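## Task

On the desk beside arm1, complete a three-item stack. Bottom: the wooden block with three small holes. Middle: the small red wooden block. Top: the short length of square timber. Each item must lie on one of its long faces, sit roughly centred over the item below, and not overhang the desk's edges. Every other object must finish resting directly on the same piece of furniture it started on. It is a failure if any object from a furniture top ends up on the floor without a gripper holding it, or if any object goes inside or beneath furniture, even while gripped. The stack must stand without robot support, so release everything and move the arms away at the end.

## Robot and tools

Robots: three identical i2rt Big YAM arms named arm1, arm2 and arm3. Each has six revolute joints, a two-finger gripper and a wrist camera. With joints 1 and 6 at zero and the hand level and pointing forward, the wrist camera sits above the hand and looks toward the fingertips. The hand can reach roughly 1.0 m from the joint-1 axis. Two fixed room cameras, room_a and room_b, also watch the scene. Loose objects may occasionally be nudged by outside disturbances.

Frame: poses are given in a single shared scene frame with its origin on the floor and +z pointing up. The hand point is halfway between the fingertips; the hand's z axis runs along the fingers and the fingers close along its y axis. Robot foot poses are not printed.

Tool execute_actions: argument actions is a list holding either one action or nothing (an empty list only returns state and images). An action is an object keyed by arm name ("arm1", "arm2", "arm3"); each arm takes a "joints" object with absolute target values, not offsets, named individually: joint1_rad, joint2_rad, joint3_rad, joint4_rad, joint5_rad, joint6_rad (radians) and gripper_m (metres of fingertip gap). You may name any subset of arms and joints. Ranges and done tolerances: joint1_rad -2.879 to 2.879 (±0.045), rotates the whole arm about its base, positive is counter-clockwise viewed from above, zero unfolds the arm the way the base faces. joint2_rad 0 to 3.141 (±0.14), shoulder; zero puts the upper arm roughly level pointing backward, larger values lift it up and over to the front. joint3_rad 0 to 3.019 (±0.09), elbow; zero is folded, larger opens it. joint4_rad -1.692 to 1.57 (±0.055), hand pitch, positive tilts fingers up. joint5_rad -1.57 to 1.57 (±0.03), sideways hand swing, positive toward the arm's right. joint6_rad -2.094 to 2.094 (±0.035), hand roll, positive is clockwise seen from behind. gripper_m 0 to 0.093 (±0.003); each finger squeezes with up to about 50 to 62 N, less on some units. Example: {"arm1": {"joints": {"gripper_m": 0.05}}, "arm2": {"joints": {"joint1_rad": 0.3}}}. All motions in one action begin together but may finish at different moments; joints move at different speeds, so the hand path can swing widely. Optional cameras is a list drawn from arm1_cam_wrist, arm2_cam_wrist, arm3_cam_wrist, room_a, room_b, all; omitting it, null or ["all"] returns every camera, [] returns none. Unknown keys, unknown camera names or out-of-range numbers reject the entire call and nothing moves. Joints you leave out may keep pushing toward earlier targets.

Tool wait: seconds from 0 to 10; commands nothing new and returns the same state and images as an empty action.

Tool zoom_image: camera (one of the five names) and region [x0, y0, x1, y1] in pixels of that camera's most recent full image, origin at the top-left, at most 504 by 504 pixels. It gives a closer, sharper view.

Tool finished_scene: scene is the number of the current scene. It ends the scene irreversibly after the last command has been held, reports success, and gives the next task. Replying without any tool call ends everything. If resuming from a summary, first send an empty execute_actions to learn the scene number and task.

Reading results: the pictures line lists cameras in the order of the returned images. joint_positions reports angles and gap. joint_status explains how each commanded motion of the last accepted action ended: off_target means it stopped short and may still be pushing; contact_stop or time_out means the joint gave up its target and holds where it stopped, except a joint still pushing after time_out, which keeps its target or one within 0.375, 0.375, 0.113, 0.225, 0.075, 0.3 rad (joints 1 to 6) of its position, will move there if the path clears, and is named in on_its_own. on_its_own covers what this call did not command; "held at" is the held target, not the actual position. "joint command not followed", usually with a cause line, means a self- and inter-arm collision check blocked that arm's joint targets (the gripper target still executes); such joints show not_followed and may be retried with each later action until valid targets arrive or the path opens. Calls without an action never show this. Joint torques are listed in joint order without the gripper; they include offsets, scale factors and noise, are non-zero in free air and can change with a new command, so friction can mimic or mask load. A target very near the current position may not move a joint. A joint holding weight slowly sags.

Hazards: the arms do not stop on contact and can press hard; forcing against something heats motors. At 85 °C a MOTOR HOT warning appears; at 100 °C that arm and its gripper go limp and drop (OVER-TEMPERATURE FAULT), and its unfinished keys show limit_stop_at_motor_heat, after which you must resend targets. Heat accumulates even while idle-holding and partly carries into the next scene. To relieve a push, command the joint to its reported position. Any hard squeeze between two arms ends the run as a failure, and hard hits may too; the collision check can react late and ignores fingers, gripper housings and wrist cameras, and no state line reports arm-to-arm touching. Object contact with arms is fine. Arms act independently and do not wait for each other. Avoid drops, slipping grasps, slamming objects down, hard impacts and strong pushes. The robot keeps holding the last command while you think, and a reported stop cancels the remaining motion and finish calls in that reply.

Each tool is called after "Emit:" as name([rows], argument=value, ...), one row to a line, values as JSON.

## Session

I'll start by looking at the scene.

Emit:
execute_actions(actions=[])

Scene clock: 0.00 s.
Joint torques (N m, as the arm reports them, + toward a larger angle): no reading
arm1.joint_positions: joint1_rad=-0.604 joint2_rad=+0.426 joint3_rad=+1.386 joint4_rad=-1.326 joint5_rad=-0.014 joint6_rad=+0.583 gripper_m=+0.095
arm1.joint_status: not commanded
arm1.hand: x=+1.2469 y=+0.1205 z=+1.3986 quat_wxyz=(-0.392, +0.185, -0.800, -0.415) (m; scene frame)
arm2.joint_positions: joint1_rad=+0.716 joint2_rad=+0.467 joint3_rad=+1.665 joint4_rad=-1.190 joint5_rad=+0.282 joint6_rad=-0.741 gripper_m=+0.094
arm2.joint_status: not commanded
arm2.hand: x=+0.0018 y=-0.0149 z=+1.6100 quat_wxyz=(-0.572, +0.694, -0.147, -0.412) (m; scene frame)
arm3.joint_positions: joint1_rad=-0.565 joint2_rad=+0.411 joint3_rad=+1.638 joint4_rad=-1.359 joint5_rad=-0.124 joint6_rad=+0.668 gripper_m=+0.095
arm3.joint_status: not commanded
arm3.hand: x=-1.2333 y=+0.0647 z=+1.5200 quat_wxyz=(-0.484, -0.744, -0.105, +0.448) (m; scene frame)
pictures: arm1_cam_wrist, arm2_cam_wrist, arm3_cam_wrist, room_a, room_b
Images, in order (width x height): arm1_cam_wrist 616x616, arm2_cam_wrist 616x616, arm3_cam_wrist 616x616, room_a 504x504, room_b 504x504.

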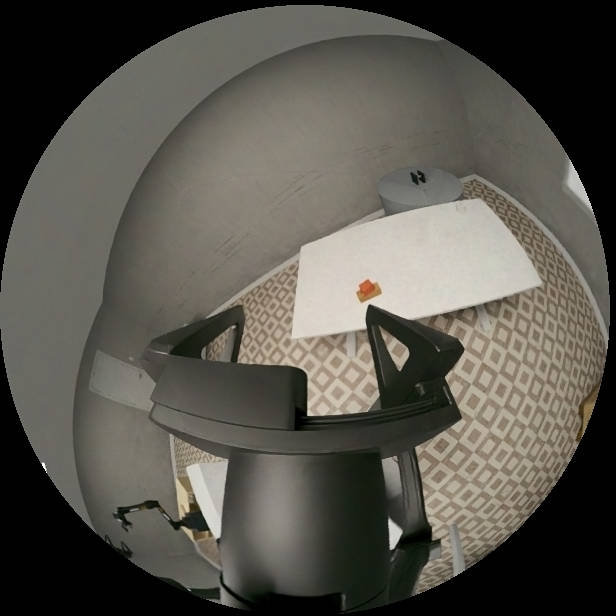

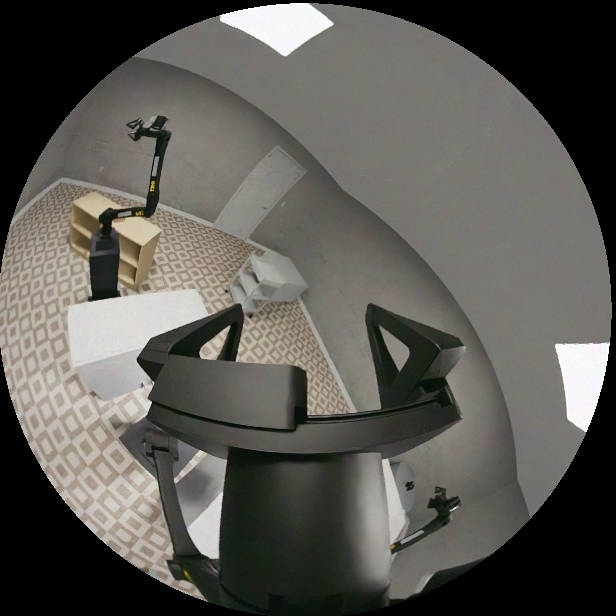

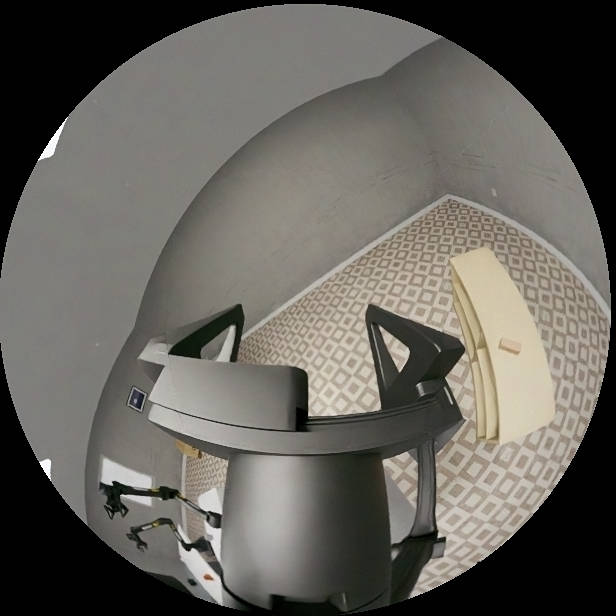

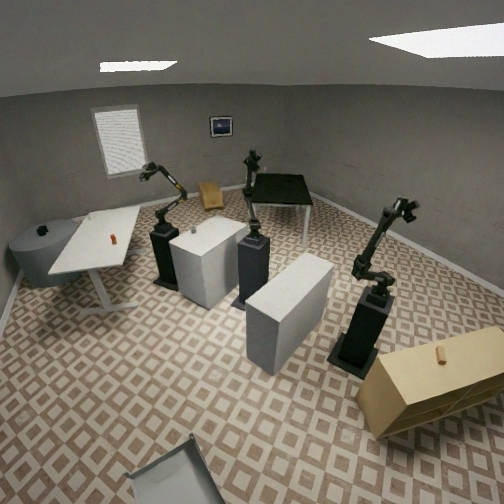

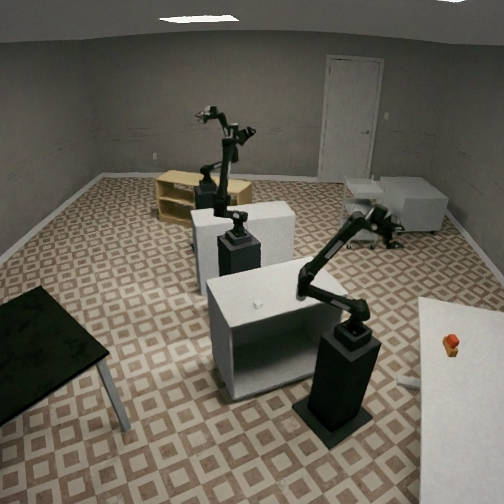

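Emit:
zoom_image(camera="room_b", region=[400, 300, 504, 400])

Emit:
zoom_image(camera="arm1_cam_wrist", region=[300, 230, 460, 350])

Emit:
zoom_image(camera="room_a", region=[330, 250, 504, 450])

Region (400, 300, 504, 400) of room_b's 504x504 image, scaled by 4.846, with more detail than that image has; it fills the top 485 rows of this view, and the rest is white.

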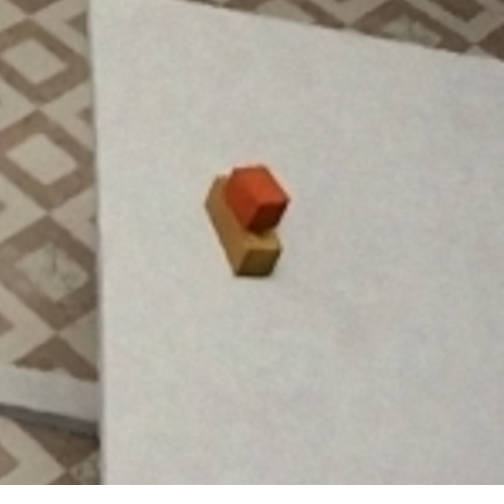

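Region (300, 230, 460, 350) of arm1_cam_wrist's 616x616 image, scaled by 3.150, with more detail than that image has; it fills the top 378 rows of this view, and the rest is white.

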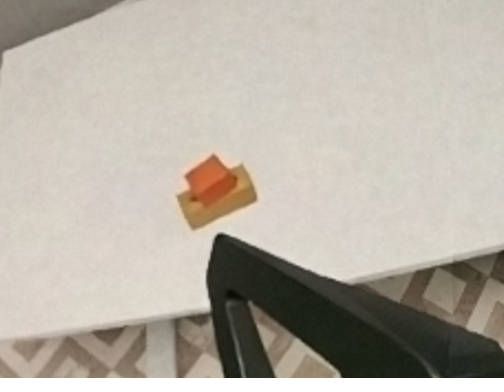

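Region (330, 250, 504, 450) of room_a's 504x504 image, scaled by 2.520, with more detail than that image has; it fills the left 438 columns of this view, and the rest is white.

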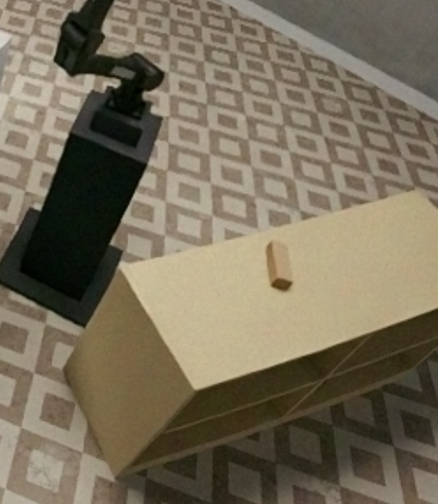

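Emit:
execute_actions([
  {"arm3":{"joints":{"joint1_rad":-1.4,"joint2_rad":1.3,"joint3_rad":1.3,"joint4_rad":-1.3,"joint5_rad":0,"joint6_rad":0}},"arm1":{"joints":{"joint1_rad":-0.9,"joint2_rad":1.5,"joint3_rad":1.6,"joint4_rad":-1.4,"joint5_rad":0,"joint6_rad":0}},"arm2":{"joints":{"joint1_rad":1.55,"joint2_rad":1.1,"joint3_rad":1.2,"joint4_rad":-1.2,"joint5_rad":0,"joint6_rad":0}}},
])

Scene clock: 7.13 s.
Joint torques (N m, as the arm reports them, + toward a larger angle): arm1=[ -2.34 -12.05  11.76   0.59   0.16  -0.03] | arm2=[-0.89 -4.04 13.    0.9  -0.02  0.18] | arm3=[ 0.16 -9.29 11.94  0.81  0.17 -0.05]
arm1.joint_positions: joint1_rad=-0.889 joint2_rad=+1.508 joint3_rad=+1.572 joint4_rad=-1.384 joint5_rad=-0.002 joint6_rad=+0.008 gripper_m=+0.095
arm1.joint_status: all done
arm1.hand: x=+1.5455 y=+0.3335 z=+1.1276 quat_wxyz=(-0.121, +0.356, -0.925, -0.050) (m; scene frame)
arm2.joint_positions: joint1_rad=+1.548 joint2_rad=+1.099 joint3_rad=+1.165 joint4_rad=-1.198 joint5_rad=+0.002 joint6_rad=-0.015 gripper_m=+0.094
arm2.joint_status: all done
arm2.hand: x=-0.3695 y=-0.1048 z=+1.1918 quat_wxyz=(-0.001, +0.976, -0.015, -0.215) (m; scene frame)
arm3.joint_positions: joint1_rad=-1.406 joint2_rad=+1.290 joint3_rad=+1.286 joint4_rad=-1.306 joint5_rad=-0.001 joint6_rad=+0.009 gripper_m=+0.095
arm3.joint_status: all done
arm3.hand: x=-1.6275 y=+0.1339 z=+1.1223 quat_wxyz=(-0.001, -0.992, +0.005, +0.130) (m; scene frame)
pictures: arm1_cam_wrist, arm2_cam_wrist, arm3_cam_wrist, room_a, room_b
Images, in order (width x height): arm1_cam_wrist 616x616, arm2_cam_wrist 616x616, arm3_cam_wrist 616x616, room_a 504x504, room_b 504x504.

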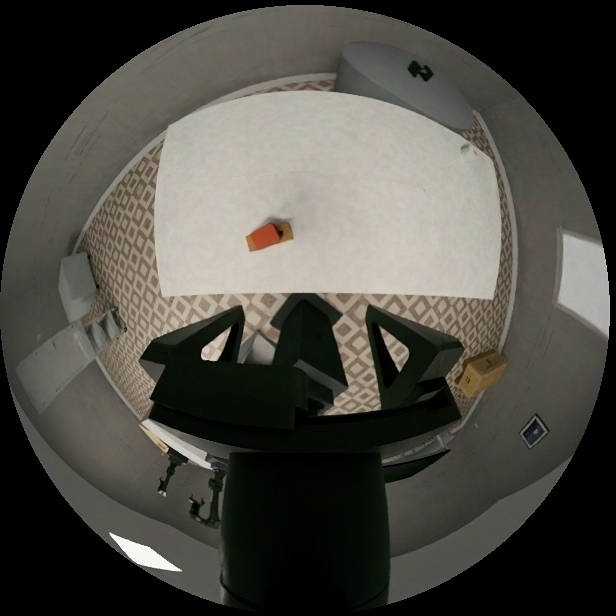

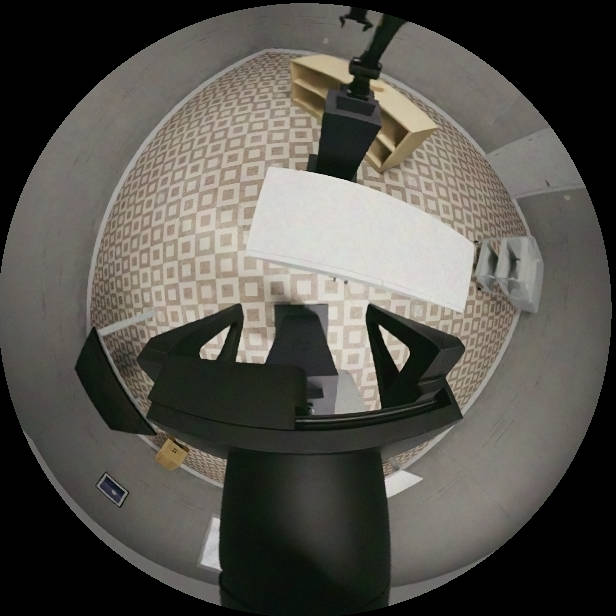

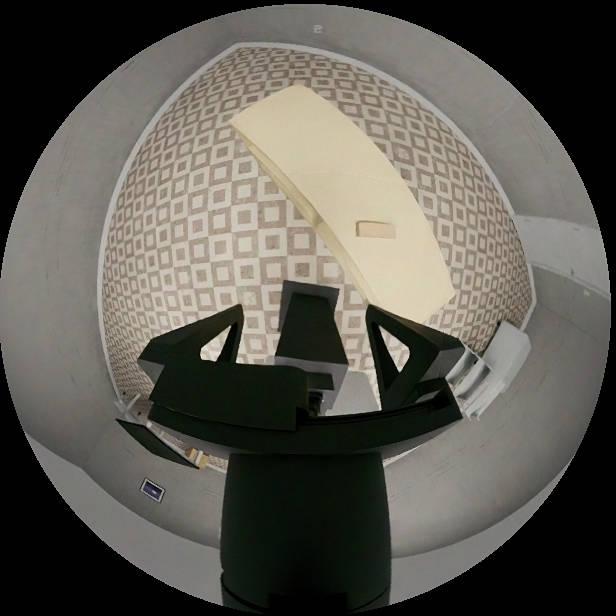

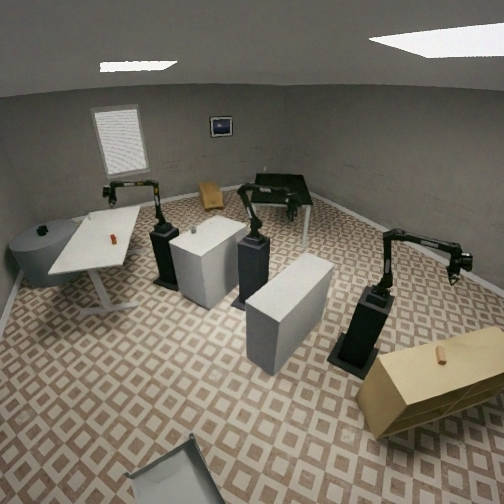

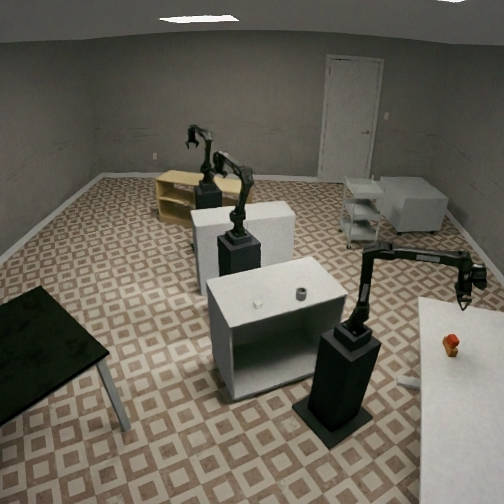

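Emit:
execute_actions([
  {"arm3":{"joints":{"joint1_rad":-1.775,"joint2_rad":1.6,"joint3_rad":1.5,"joint4_rad":-1.47,"joint5_rad":0,"joint6_rad":0}},"arm1":{"joints":{"joint4_rad":-0.6}},"arm2":{"joints":{"joint3_rad":1.8}}},
], cameras=["arm3_cam_wrist","room_a"])

Scene clock: 13.43 s.
Joint torques (N m, as the arm reports them, + toward a larger angle): arm1=[ -2.25 -13.02  12.42   3.58   0.19  -0.02] | arm2=[-0.9  -2.08 12.94  1.68 -0.02  0.14] | arm3=[ -0.04 -16.59  14.03  -0.16   0.14  -0.03]
arm1.joint_positions: joint1_rad=-0.889 joint2_rad=+1.508 joint3_rad=+1.572 joint4_rad=-0.627 joint5_rad=-0.002 joint6_rad=+0.008 gripper_m=+0.095
arm1.joint_status: all done
arm1.hand: x=+1.6531 y=+0.4319 z=+1.2361 quat_wxyz=(-0.453, +0.313, -0.815, -0.180) (m; scene frame)
arm2.joint_positions: joint1_rad=+1.548 joint2_rad=+1.093 joint3_rad=+1.752 joint4_rad=-1.202 joint5_rad=+0.002 joint6_rad=-0.015 gripper_m=+0.094
arm2.joint_status: all done
arm2.hand: x=-0.3955 y=-0.1000 z=+1.4954 quat_wxyz=(-0.010, +0.872, -0.015, -0.490) (m; scene frame)
arm3.joint_positions: joint1_rad=-1.778 joint2_rad=+1.614 joint3_rad=+1.455 joint4_rad=-1.459 joint5_rad=+0.000 joint6_rad=+0.007 gripper_m=+0.095
arm3.joint_status: all done
arm3.hand: x=-1.6390 y=+0.3058 z=+1.0485 quat_wxyz=(-0.004, -0.982, +0.189, -0.023) (m; scene frame)
pictures: arm3_cam_wrist, room_a
Images, in order (width x height): arm3_cam_wrist 616x616, room_a 504x504.

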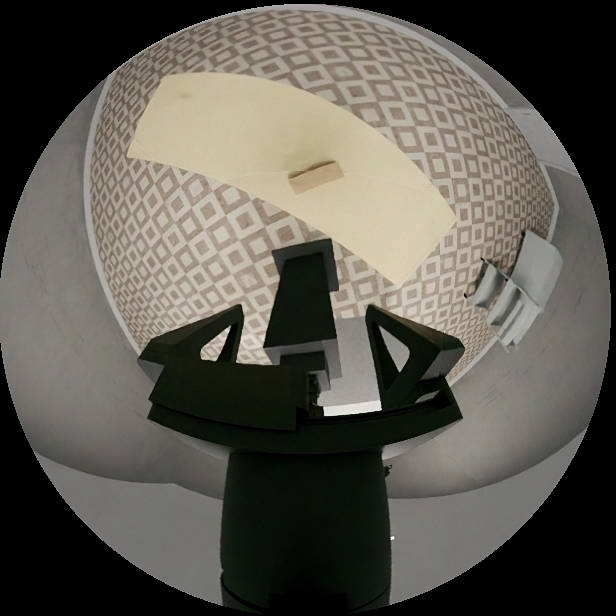

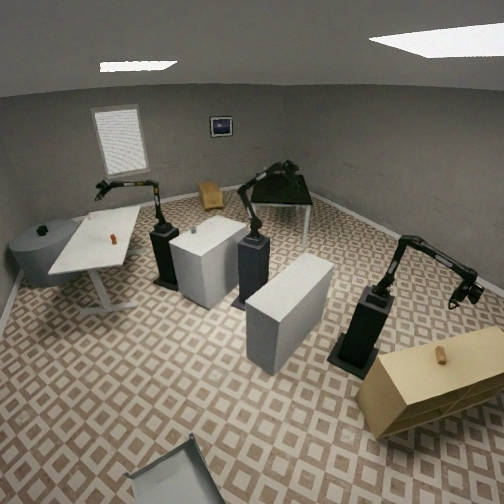

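Emit:
execute_actions([
  {"arm3":{"joints":{"joint1_rad":-1.81,"joint2_rad":2.065,"joint3_rad":1.45,"joint4_rad":-0.92,"joint5_rad":0,"joint6_rad":0}},"arm1":{"joints":{"joint1_rad":-0.736,"joint2_rad":1.85,"joint3_rad":1.74,"joint4_rad":-1.43}},"arm2":{"joints":{"joint1_rad":-1.5,"joint2_rad":1.5,"joint3_rad":1.52,"joint4_rad":-1.55}}},
])

Scene clock: 20.23 s.
Joint torques (N m, as the arm reports them, + toward a larger angle): arm1=[ -2.17 -15.5   11.49   0.12   0.14   0.  ] | arm2=[ -1.77 -11.23  11.53  -0.04   0.07   0.12] | arm3=[ -0.2  -22.72   9.21   0.66   0.14  -0.02]
arm1.joint_positions: joint1_rad=-0.724 joint2_rad=+1.852 joint3_rad=+1.709 joint4_rad=-1.414 joint5_rad=-0.001 joint6_rad=+0.007 gripper_m=+0.095
arm1.joint_status: all done
arm1.hand: x=+1.5255 y=+0.4428 z=+1.0050 quat_wxyz=(-0.011, +0.435, -0.900, -0.006) (m; scene frame)
arm2.joint_positions: joint1_rad=-1.503 joint2_rad=+1.525 joint3_rad=+1.495 joint4_rad=-1.542 joint5_rad=+0.000 joint6_rad=-0.013 gripper_m=+0.094
arm2.joint_status: all done
arm2.hand: x=+0.4793 y=-0.1016 z=+1.1482 quat_wxyz=(-0.001, +0.030, -1.000, +0.006) (m; scene frame)
arm3.joint_positions: joint1_rad=-1.809 joint2_rad=+2.086 joint3_rad=+1.437 joint4_rad=-0.933 joint5_rad=+0.000 joint6_rad=+0.007 gripper_m=+0.095
arm3.joint_status: all done
arm3.hand: x=-1.7227 y=+0.3577 z=+0.7980 quat_wxyz=(-0.001, -0.979, +0.205, -0.006) (m; scene frame)
pictures: arm1_cam_wrist, arm2_cam_wrist, arm3_cam_wrist, room_a, room_b
Images, in order (width x height): arm1_cam_wrist 616x616, arm2_cam_wrist 616x616, arm3_cam_wrist 616x616, room_a 504x504, room_b 504x504.

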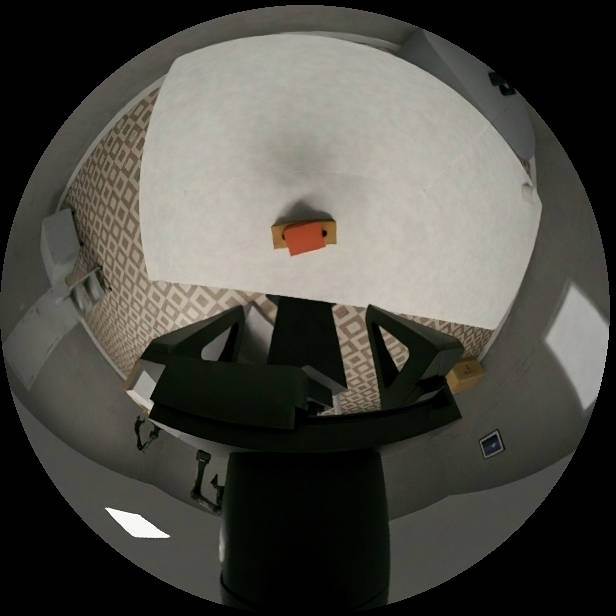

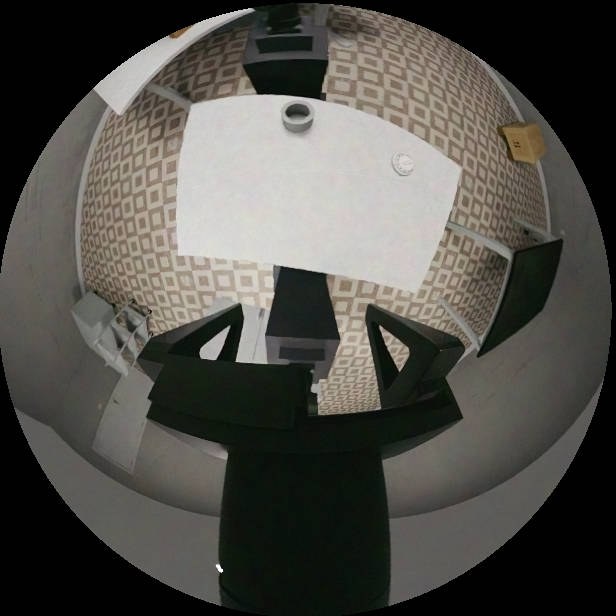

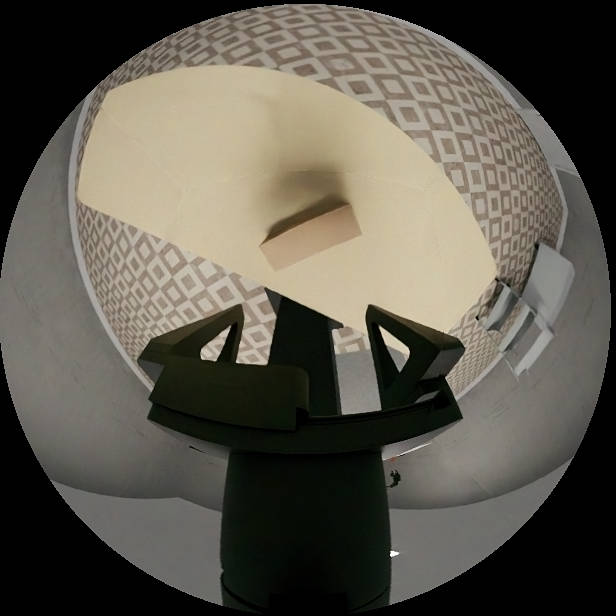

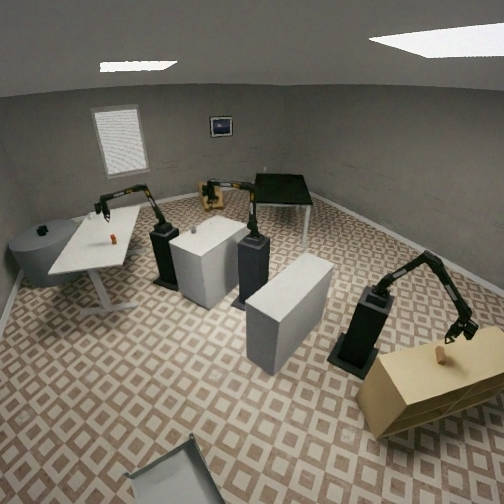

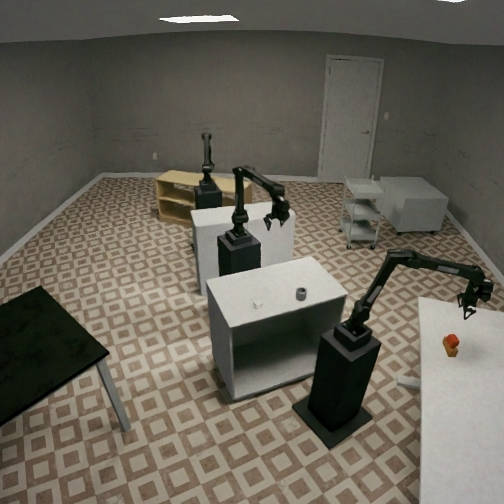

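Emit:
execute_actions([
  {"arm3":{"joints":{"joint1_rad":-1.82,"joint2_rad":2.237,"joint3_rad":1.432,"joint4_rad":-0.72,"joint6_rad":1.17}},"arm1":{"joints":{"joint2_rad":1.915,"joint3_rad":1.6,"joint4_rad":-1.23,"joint6_rad":1.57}}},
], cameras=["arm1_cam_wrist","arm3_cam_wrist","room_a"])

Scene clock: 24.10 s.
Joint torques (N m, as the arm reports them, + toward a larger angle): arm1=[ -2.32 -16.75   9.56   1.47   0.21   0.12] | arm2=[ -1.03 -11.22  11.51  -0.05   0.08   0.13] | arm3=[ -0.7  -22.41   7.53   0.59   0.21   0.15]
arm1.joint_positions: joint1_rad=-0.724 joint2_rad=+1.929 joint3_rad=+1.585 joint4_rad=-1.247 joint5_rad=-0.001 joint6_rad=+1.561 gripper_m=+0.095
arm1.joint_status: all done
arm1.hand: x=+1.5257 y=+0.4431 z=+0.9162 quat_wxyz=(+0.002, -0.322, -0.947, +0.004) (m; scene frame)
arm2.joint_positions: joint1_rad=-1.503 joint2_rad=+1.525 joint3_rad=+1.495 joint4_rad=-1.542 joint5_rad=+0.000 joint6_rad=-0.013 gripper_m=+0.094
arm2.joint_status: not commanded
arm2.hand: x=+0.4793 y=-0.1016 z=+1.1482 quat_wxyz=(-0.001, +0.030, -1.000, +0.006) (m; scene frame)
arm3.joint_positions: joint1_rad=-1.813 joint2_rad=+2.248 joint3_rad=+1.426 joint4_rad=-0.733 joint5_rad=+0.000 joint6_rad=+1.161 gripper_m=+0.095
arm3.joint_status: all done
arm3.hand: x=-1.7282 y=+0.3624 z=+0.7058 quat_wxyz=(-0.003, -0.707, +0.707, +0.008) (m; scene frame)
pictures: arm1_cam_wrist, arm3_cam_wrist, room_a
Images, in order (width x height): arm1_cam_wrist 616x616, arm3_cam_wrist 616x616, room_a 504x504.

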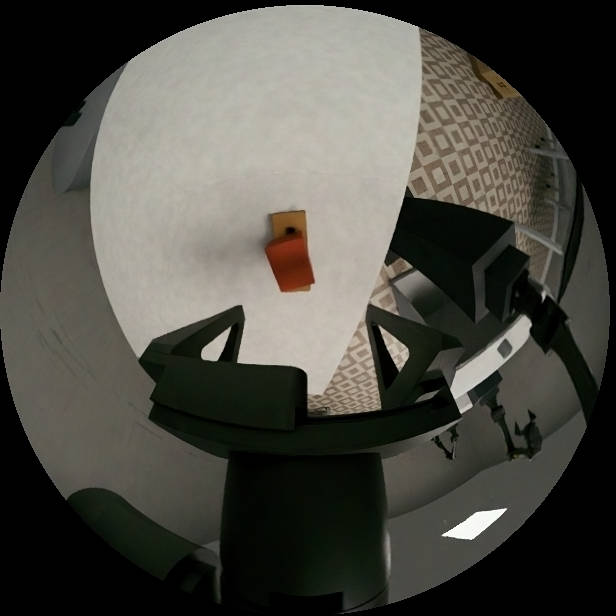

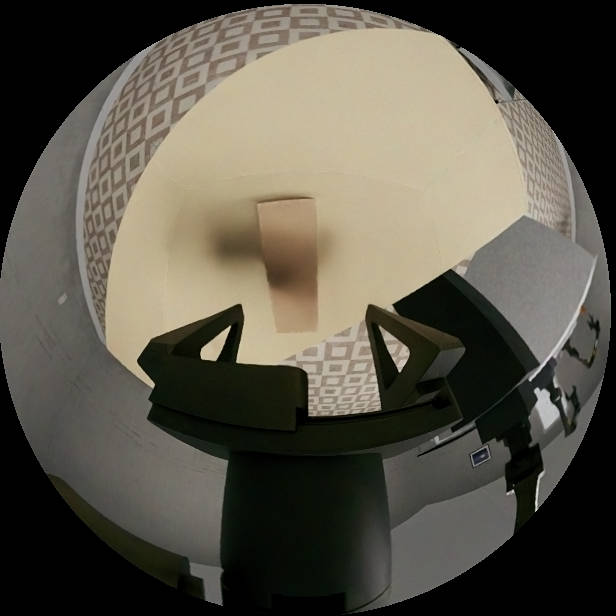

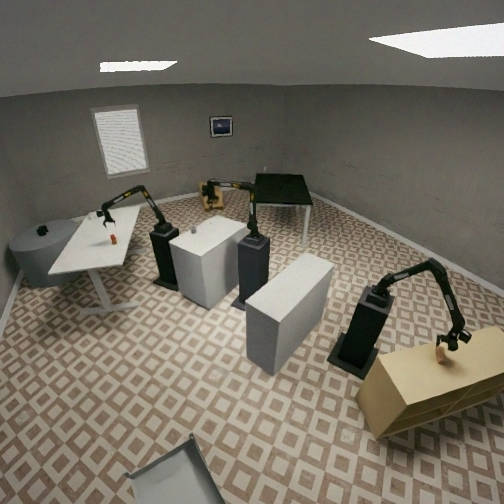

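Emit:
execute_actions([
  {"arm3":{"joints":{"joint2_rad":2.39,"joint3_rad":1.555,"joint4_rad":-0.675,"joint6_rad":1.12}},"arm2":{"joints":{"joint2_rad":1.64,"joint3_rad":1.13,"joint4_rad":-1.015}}},
], cameras=["arm2_cam_wrist","arm3_cam_wrist","room_a"])

Scene clock: 29.97 s.
Joint torques (N m, as the arm reports them, + toward a larger angle): arm1=[ -1.81 -16.68   9.63   1.46   0.2    0.11] | arm2=[ -1.05 -11.42   8.97   0.66   0.08   0.13] | arm3=[ -1.12 -22.42   9.05   0.42   0.22  -0.04]
arm1.joint_positions: joint1_rad=-0.724 joint2_rad=+1.929 joint3_rad=+1.585 joint4_rad=-1.247 joint5_rad=-0.001 joint6_rad=+1.562 gripper_m=+0.095
arm1.joint_status: not commanded
arm1.hand: x=+1.5257 y=+0.4431 z=+0.9162 quat_wxyz=(+0.002, -0.322, -0.947, +0.004) (m; scene frame)
arm2.joint_positions: joint1_rad=-1.503 joint2_rad=+1.665 joint3_rad=+1.121 joint4_rad=-1.025 joint5_rad=+0.000 joint6_rad=-0.013 gripper_m=+0.094
arm2.joint_status: all done
arm2.hand: x=+0.4785 y=-0.1041 z=+0.9512 quat_wxyz=(-0.002, +0.030, -1.000, +0.006) (m; scene frame)
arm3.joint_positions: joint1_rad=-1.813 joint2_rad=+2.386 joint3_rad=+1.530 joint4_rad=-0.681 joint5_rad=+0.000 joint6_rad=+1.129 gripper_m=+0.095
arm3.joint_status: all done
arm3.hand: x=-1.7527 y=+0.3730 z=+0.6549 quat_wxyz=(-0.006, -0.719, +0.695, +0.016) (m; scene frame)
pictures: arm2_cam_wrist, arm3_cam_wrist, room_a
Images, in order (width x height): arm2_cam_wrist 616x616, arm3_cam_wrist 616x616, room_a 504x504.

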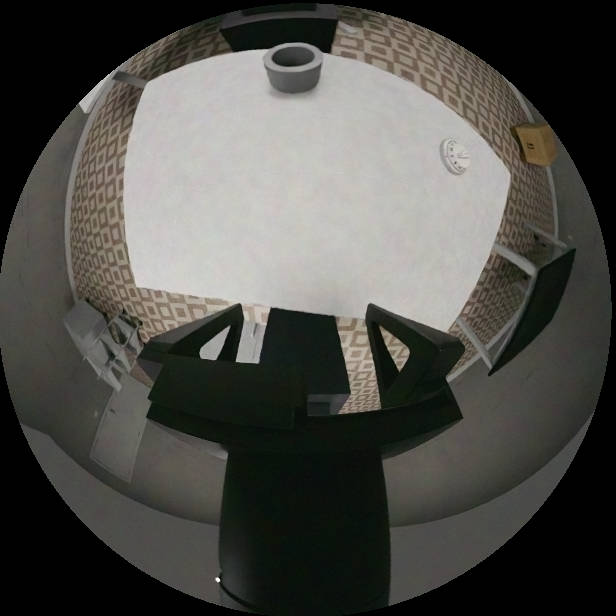

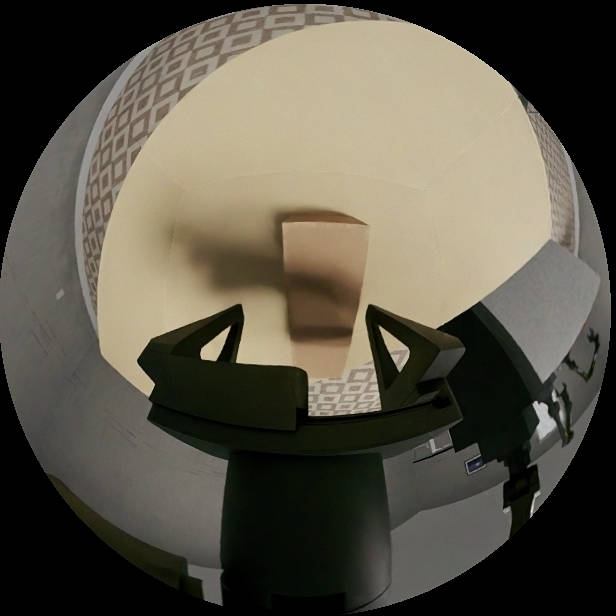

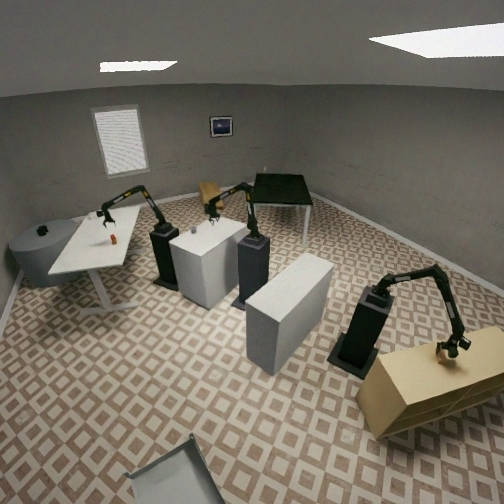

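Emit:
execute_actions([
  {"arm3":{"joints":{"joint2_rad":2.428}}},
], cameras=["arm3_cam_wrist"])

Scene clock: 37.40 s.
Joint torques (N m, as the arm reports them, + toward a larger angle): arm1=[ -2.13 -16.61   9.66   1.41   0.2    0.08] | arm2=[ -1.03 -11.79   8.81   0.65   0.08   0.13] | arm3=[ -0.75 -20.97   8.82   0.42   0.23  -0.06]
arm1.joint_positions: joint1_rad=-0.724 joint2_rad=+1.929 joint3_rad=+1.585 joint4_rad=-1.247 joint5_rad=-0.001 joint6_rad=+1.562 gripper_m=+0.095
arm1.joint_status: not commanded
arm1.hand: x=+1.5257 y=+0.4431 z=+0.9162 quat_wxyz=(+0.002, -0.322, -0.947, +0.004) (m; scene frame)
arm2.joint_positions: joint1_rad=-1.503 joint2_rad=+1.665 joint3_rad=+1.121 joint4_rad=-1.025 joint5_rad=+0.000 joint6_rad=-0.013 gripper_m=+0.094
arm2.joint_status: not commanded
arm2.hand: x=+0.4785 y=-0.1041 z=+0.9512 quat_wxyz=(-0.002, +0.030, -1.000, +0.006) (m; scene frame)
arm3.joint_positions: joint1_rad=-1.813 joint2_rad=+2.409 joint3_rad=+1.530 joint4_rad=-0.681 joint5_rad=+0.000 joint6_rad=+1.129 gripper_m=+0.095
arm3.joint_status: all done
arm3.hand: x=-1.7456 y=+0.3700 z=+0.6415 quat_wxyz=(-0.002, -0.719, +0.695, +0.005) (m; scene frame)
pictures: arm3_cam_wrist
Images, in order (width x height): arm3_cam_wrist 616x616.

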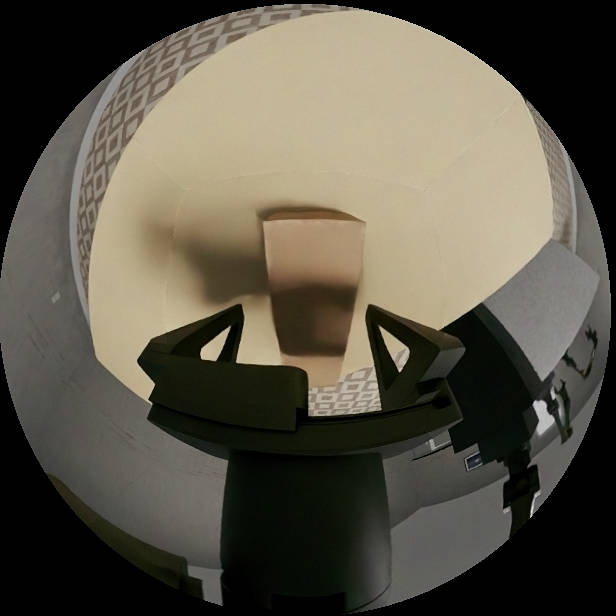

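Emit:
execute_actions([
  {"arm3":{"joints":{"joint2_rad":2.445,"gripper_m":0.03}}},
], cameras=["arm3_cam_wrist"])

Scene clock: 38.53 s.
Joint torques (N m, as the arm reports them, + toward a larger angle): arm1=[ -2.58 -16.72   9.69   1.49   0.24   0.11] | arm2=[ -1.06 -11.8    8.81   0.65   0.08   0.12] | arm3=[ -0.99 -20.13   8.81   0.36   0.23  -0.03]
arm1.joint_positions: joint1_rad=-0.724 joint2_rad=+1.929 joint3_rad=+1.585 joint4_rad=-1.247 joint5_rad=-0.001 joint6_rad=+1.562 gripper_m=+0.095
arm1.joint_status: not commanded
arm1.hand: x=+1.5257 y=+0.4431 z=+0.9162 quat_wxyz=(+0.002, -0.322, -0.947, +0.004) (m; scene frame)
arm2.joint_positions: joint1_rad=-1.503 joint2_rad=+1.665 joint3_rad=+1.121 joint4_rad=-1.025 joint5_rad=+0.000 joint6_rad=-0.013 gripper_m=+0.094
arm2.joint_status: not commanded
arm2.hand: x=+0.4785 y=-0.1041 z=+0.9512 quat_wxyz=(-0.002, +0.030, -1.000, +0.006) (m; scene frame)
arm3.joint_positions: joint1_rad=-1.813 joint2_rad=+2.417 joint3_rad=+1.530 joint4_rad=-0.681 joint5_rad=+0.000 joint6_rad=+1.128 gripper_m=+0.046
arm3.joint_status: gripper_m off_target (ended at +0.046, target +0.030); the others done
arm3.hand: x=-1.7431 y=+0.3689 z=+0.6369 quat_wxyz=(+0.000, -0.719, +0.695, +0.001) (m; scene frame)
pictures: arm3_cam_wrist
Images, in order (width x height): arm3_cam_wrist 616x616.

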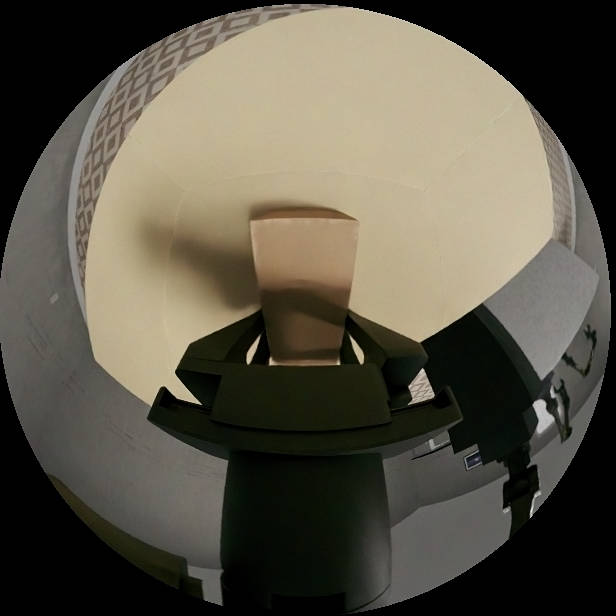

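Emit:
execute_actions([
  {"arm3":{"joints":{"joint2_rad":2.03,"joint3_rad":1.86,"joint4_rad":-1.35}},"arm2":{"joints":{"joint2_rad":1.805,"joint3_rad":1.04,"joint4_rad":-0.758}}},
], cameras=["arm2_cam_wrist","arm3_cam_wrist","room_b"])

Emit:
execute_actions([
  {"arm3":{"joints":{"joint1_rad":1.574}}},
], cameras=["arm3_cam_wrist","room_a","room_b"])

Scene clock: 42.10 s.
Joint torques (N m, as the arm reports them, + toward a larger angle): arm1=[ -2.23 -16.71   9.59   1.43   0.23   0.07] | arm2=[ -1.02 -12.56   7.14   0.66   0.08   0.13] | arm3=[ -0.82 -23.85  10.92  -0.11   0.21  -0.02]
arm1.joint_positions: joint1_rad=-0.724 joint2_rad=+1.929 joint3_rad=+1.585 joint4_rad=-1.247 joint5_rad=-0.001 joint6_rad=+1.562 gripper_m=+0.095
arm1.joint_status: not commanded
arm1.hand: x=+1.5257 y=+0.4431 z=+0.9162 quat_wxyz=(+0.002, -0.322, -0.947, +0.004) (m; scene frame)
arm2.joint_positions: joint1_rad=-1.503 joint2_rad=+1.830 joint3_rad=+1.034 joint4_rad=-0.768 joint5_rad=+0.000 joint6_rad=-0.013 gripper_m=+0.094
arm2.joint_status: all done
arm2.hand: x=+0.4800 y=-0.1052 z=+0.8541 quat_wxyz=(-0.005, +0.030, -1.000, +0.006) (m; scene frame)
arm3.joint_positions: joint1_rad=-1.813 joint2_rad=+2.045 joint3_rad=+1.850 joint4_rad=-1.340 joint5_rad=+0.000 joint6_rad=+1.127 gripper_m=+0.046
arm3.joint_status: all done
arm3.hand: x=-1.7860 y=+0.3874 z=+0.9650 quat_wxyz=(-0.006, -0.719, +0.695, +0.017) (m; scene frame)
pictures: arm2_cam_wrist, arm3_cam_wrist, room_b
Images, in order (width x height): arm2_cam_wrist 616x616, arm3_cam_wrist 616x616, room_b 504x504.

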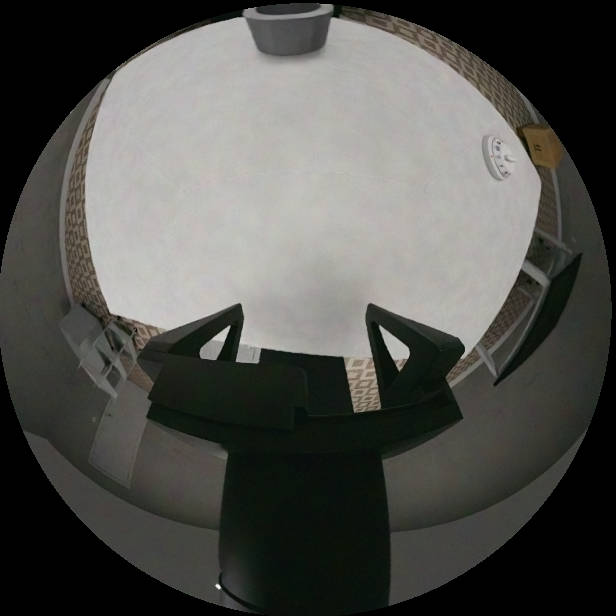

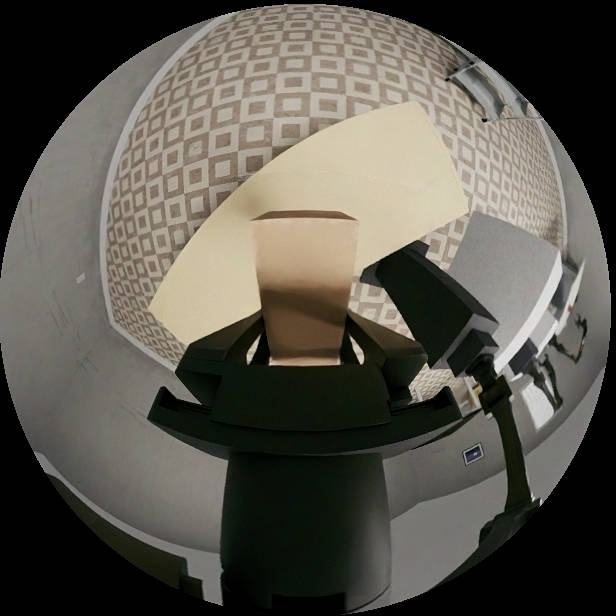

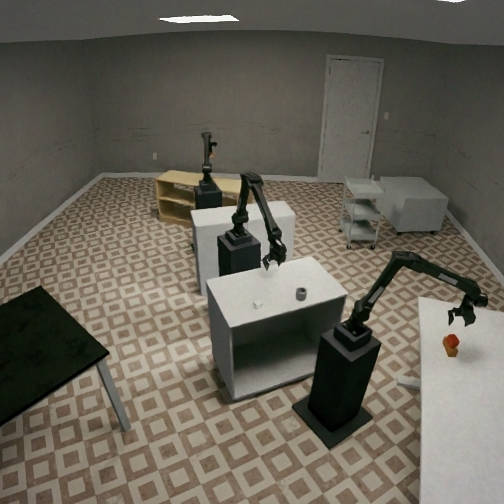

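Scene clock: 45.10 s.
Joint torques (N m, as the arm reports them, + toward a larger angle): arm1=[ -2.25 -16.96   9.51   1.42   0.21   0.11] | arm2=[ -1.06 -12.51   7.17   0.66   0.08   0.13] | arm3=[ -0.2  -23.79  10.87  -0.01   0.31  -0.02]
arm1.joint_positions: joint1_rad=-0.724 joint2_rad=+1.929 joint3_rad=+1.585 joint4_rad=-1.247 joint5_rad=-0.001 joint6_rad=+1.562 gripper_m=+0.095
arm1.joint_status: not commanded
arm1.hand: x=+1.5257 y=+0.4431 z=+0.9162 quat_wxyz=(+0.002, -0.322, -0.947, +0.004) (m; scene frame)
arm2.joint_positions: joint1_rad=-1.503 joint2_rad=+1.830 joint3_rad=+1.034 joint4_rad=-0.768 joint5_rad=+0.000 joint6_rad=-0.013 gripper_m=+0.094
arm2.joint_status: not commanded
arm2.hand: x=+0.4800 y=-0.1052 z=+0.8541 quat_wxyz=(-0.005, +0.030, -1.000, +0.006) (m; scene frame)
arm3.joint_positions: joint1_rad=+1.574 joint2_rad=+2.045 joint3_rad=+1.850 joint4_rad=-1.340 joint5_rad=-0.002 joint6_rad=+1.126 gripper_m=+0.046
arm3.joint_status: all done
arm3.hand: x=-0.5697 y=+0.0287 z=+0.9649 quat_wxyz=(-0.015, -0.601, -0.799, -0.009) (m; scene frame)
pictures: arm3_cam_wrist, room_a, room_b
Images, in order (width x height): arm3_cam_wrist 616x616, room_a 504x504, room_b 504x504.

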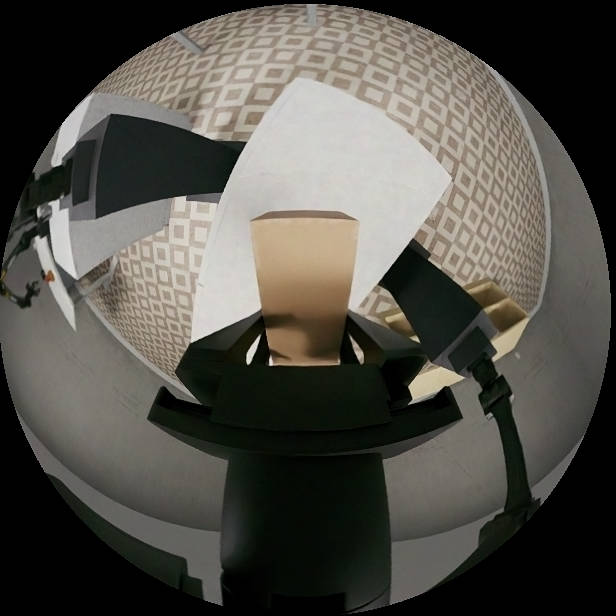

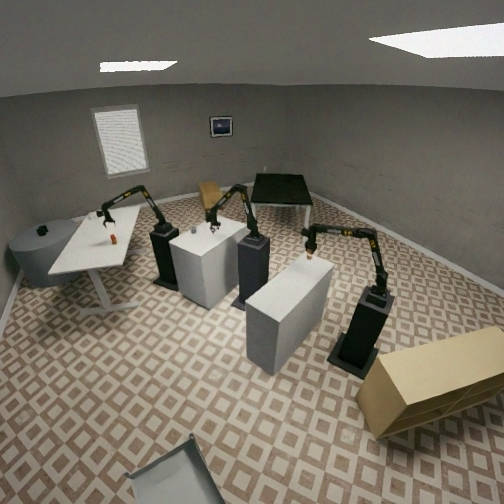

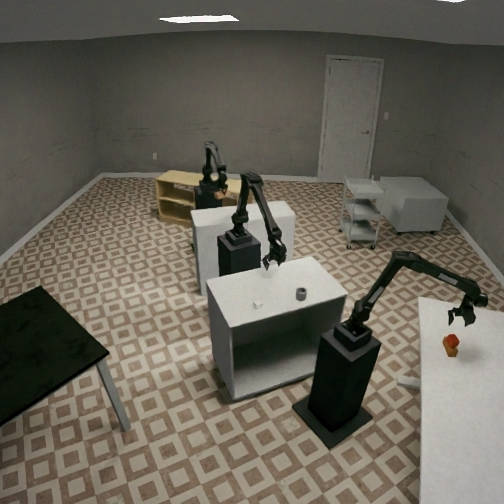

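Emit:
execute_actions([
  {"arm3":{"joints":{"joint2_rad":2.14,"joint3_rad":1.75,"joint4_rad":-1.15,"joint6_rad":1.55}},"arm2":{"joints":{"joint2_rad":1.89,"joint3_rad":1.02,"joint4_rad":-0.666}}},
], cameras=["arm2_cam_wrist","arm3_cam_wrist","room_a","room_b"])

Scene clock: 48.00 s.
Joint torques (N m, as the arm reports them, + toward a larger angle): arm1=[ -1.95 -16.93   9.64   1.35   0.22   0.17] | arm2=[ -1.04 -11.55   6.04   0.7    0.08   0.13] | arm3=[ -0.2  -25.53  10.27   0.52   0.33   0.15]
arm1.joint_positions: joint1_rad=-0.724 joint2_rad=+1.929 joint3_rad=+1.585 joint4_rad=-1.247 joint5_rad=-0.001 joint6_rad=+1.562 gripper_m=+0.095
arm1.joint_status: not commanded
arm1.hand: x=+1.5257 y=+0.4431 z=+0.9162 quat_wxyz=(+0.002, -0.322, -0.947, +0.004) (m; scene frame)
arm2.joint_positions: joint1_rad=-1.503 joint2_rad=+1.893 joint3_rad=+1.022 joint4_rad=-0.677 joint5_rad=+0.000 joint6_rad=-0.013 gripper_m=+0.094
arm2.joint_status: all done
arm2.hand: x=+0.4846 y=-0.1054 z=+0.8239 quat_wxyz=(-0.013, +0.031, -0.999, +0.006) (m; scene frame)
arm3.joint_positions: joint1_rad=+1.574 joint2_rad=+2.165 joint3_rad=+1.737 joint4_rad=-1.162 joint5_rad=-0.002 joint6_rad=+1.541 gripper_m=+0.046
arm3.joint_status: all done
arm3.hand: x=-0.5756 y=+0.0298 z=+0.8504 quat_wxyz=(+0.008, -0.753, -0.658, +0.005) (m; scene frame)
pictures: arm2_cam_wrist, arm3_cam_wrist, room_a, room_b
Images, in order (width x height): arm2_cam_wrist 616x616, arm3_cam_wrist 616x616, room_a 504x504, room_b 504x504.

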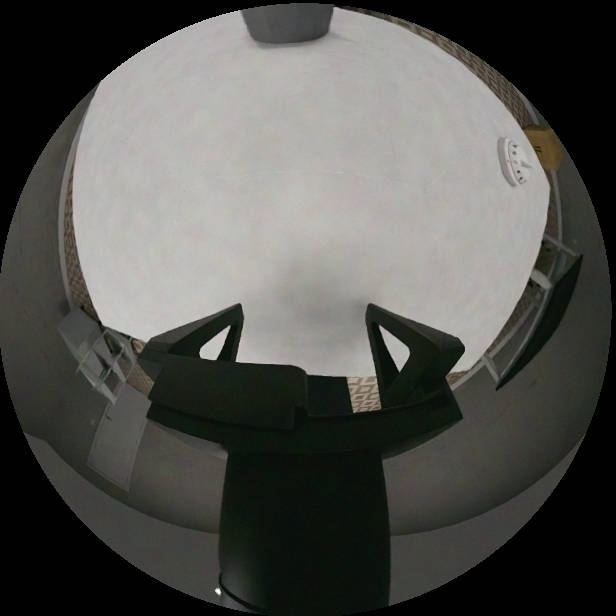

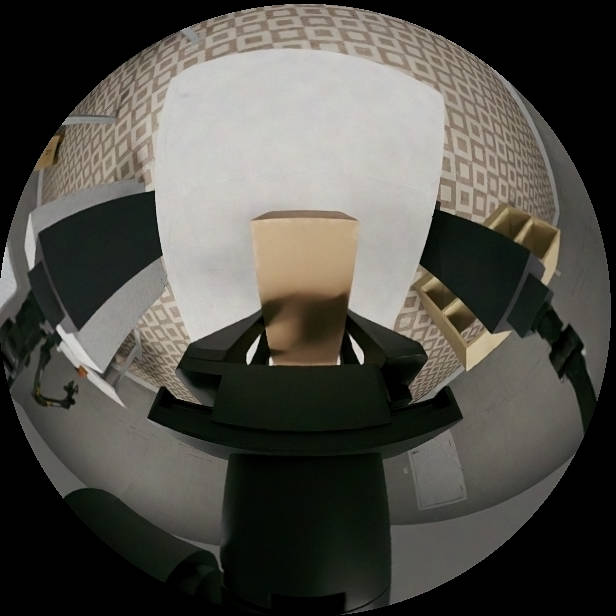

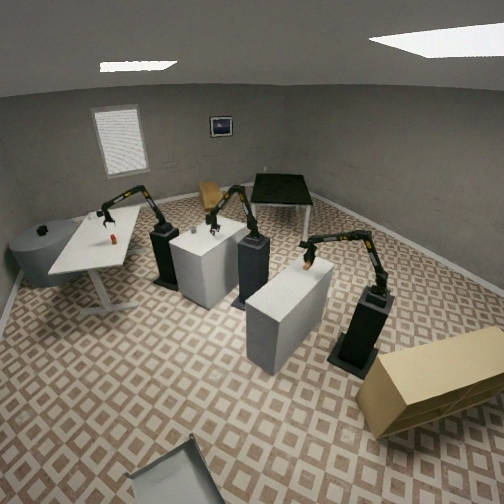

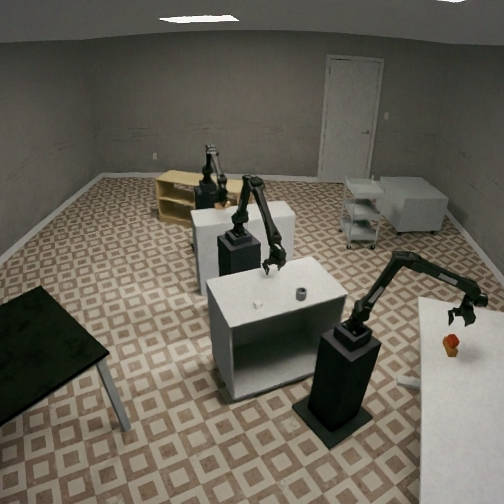

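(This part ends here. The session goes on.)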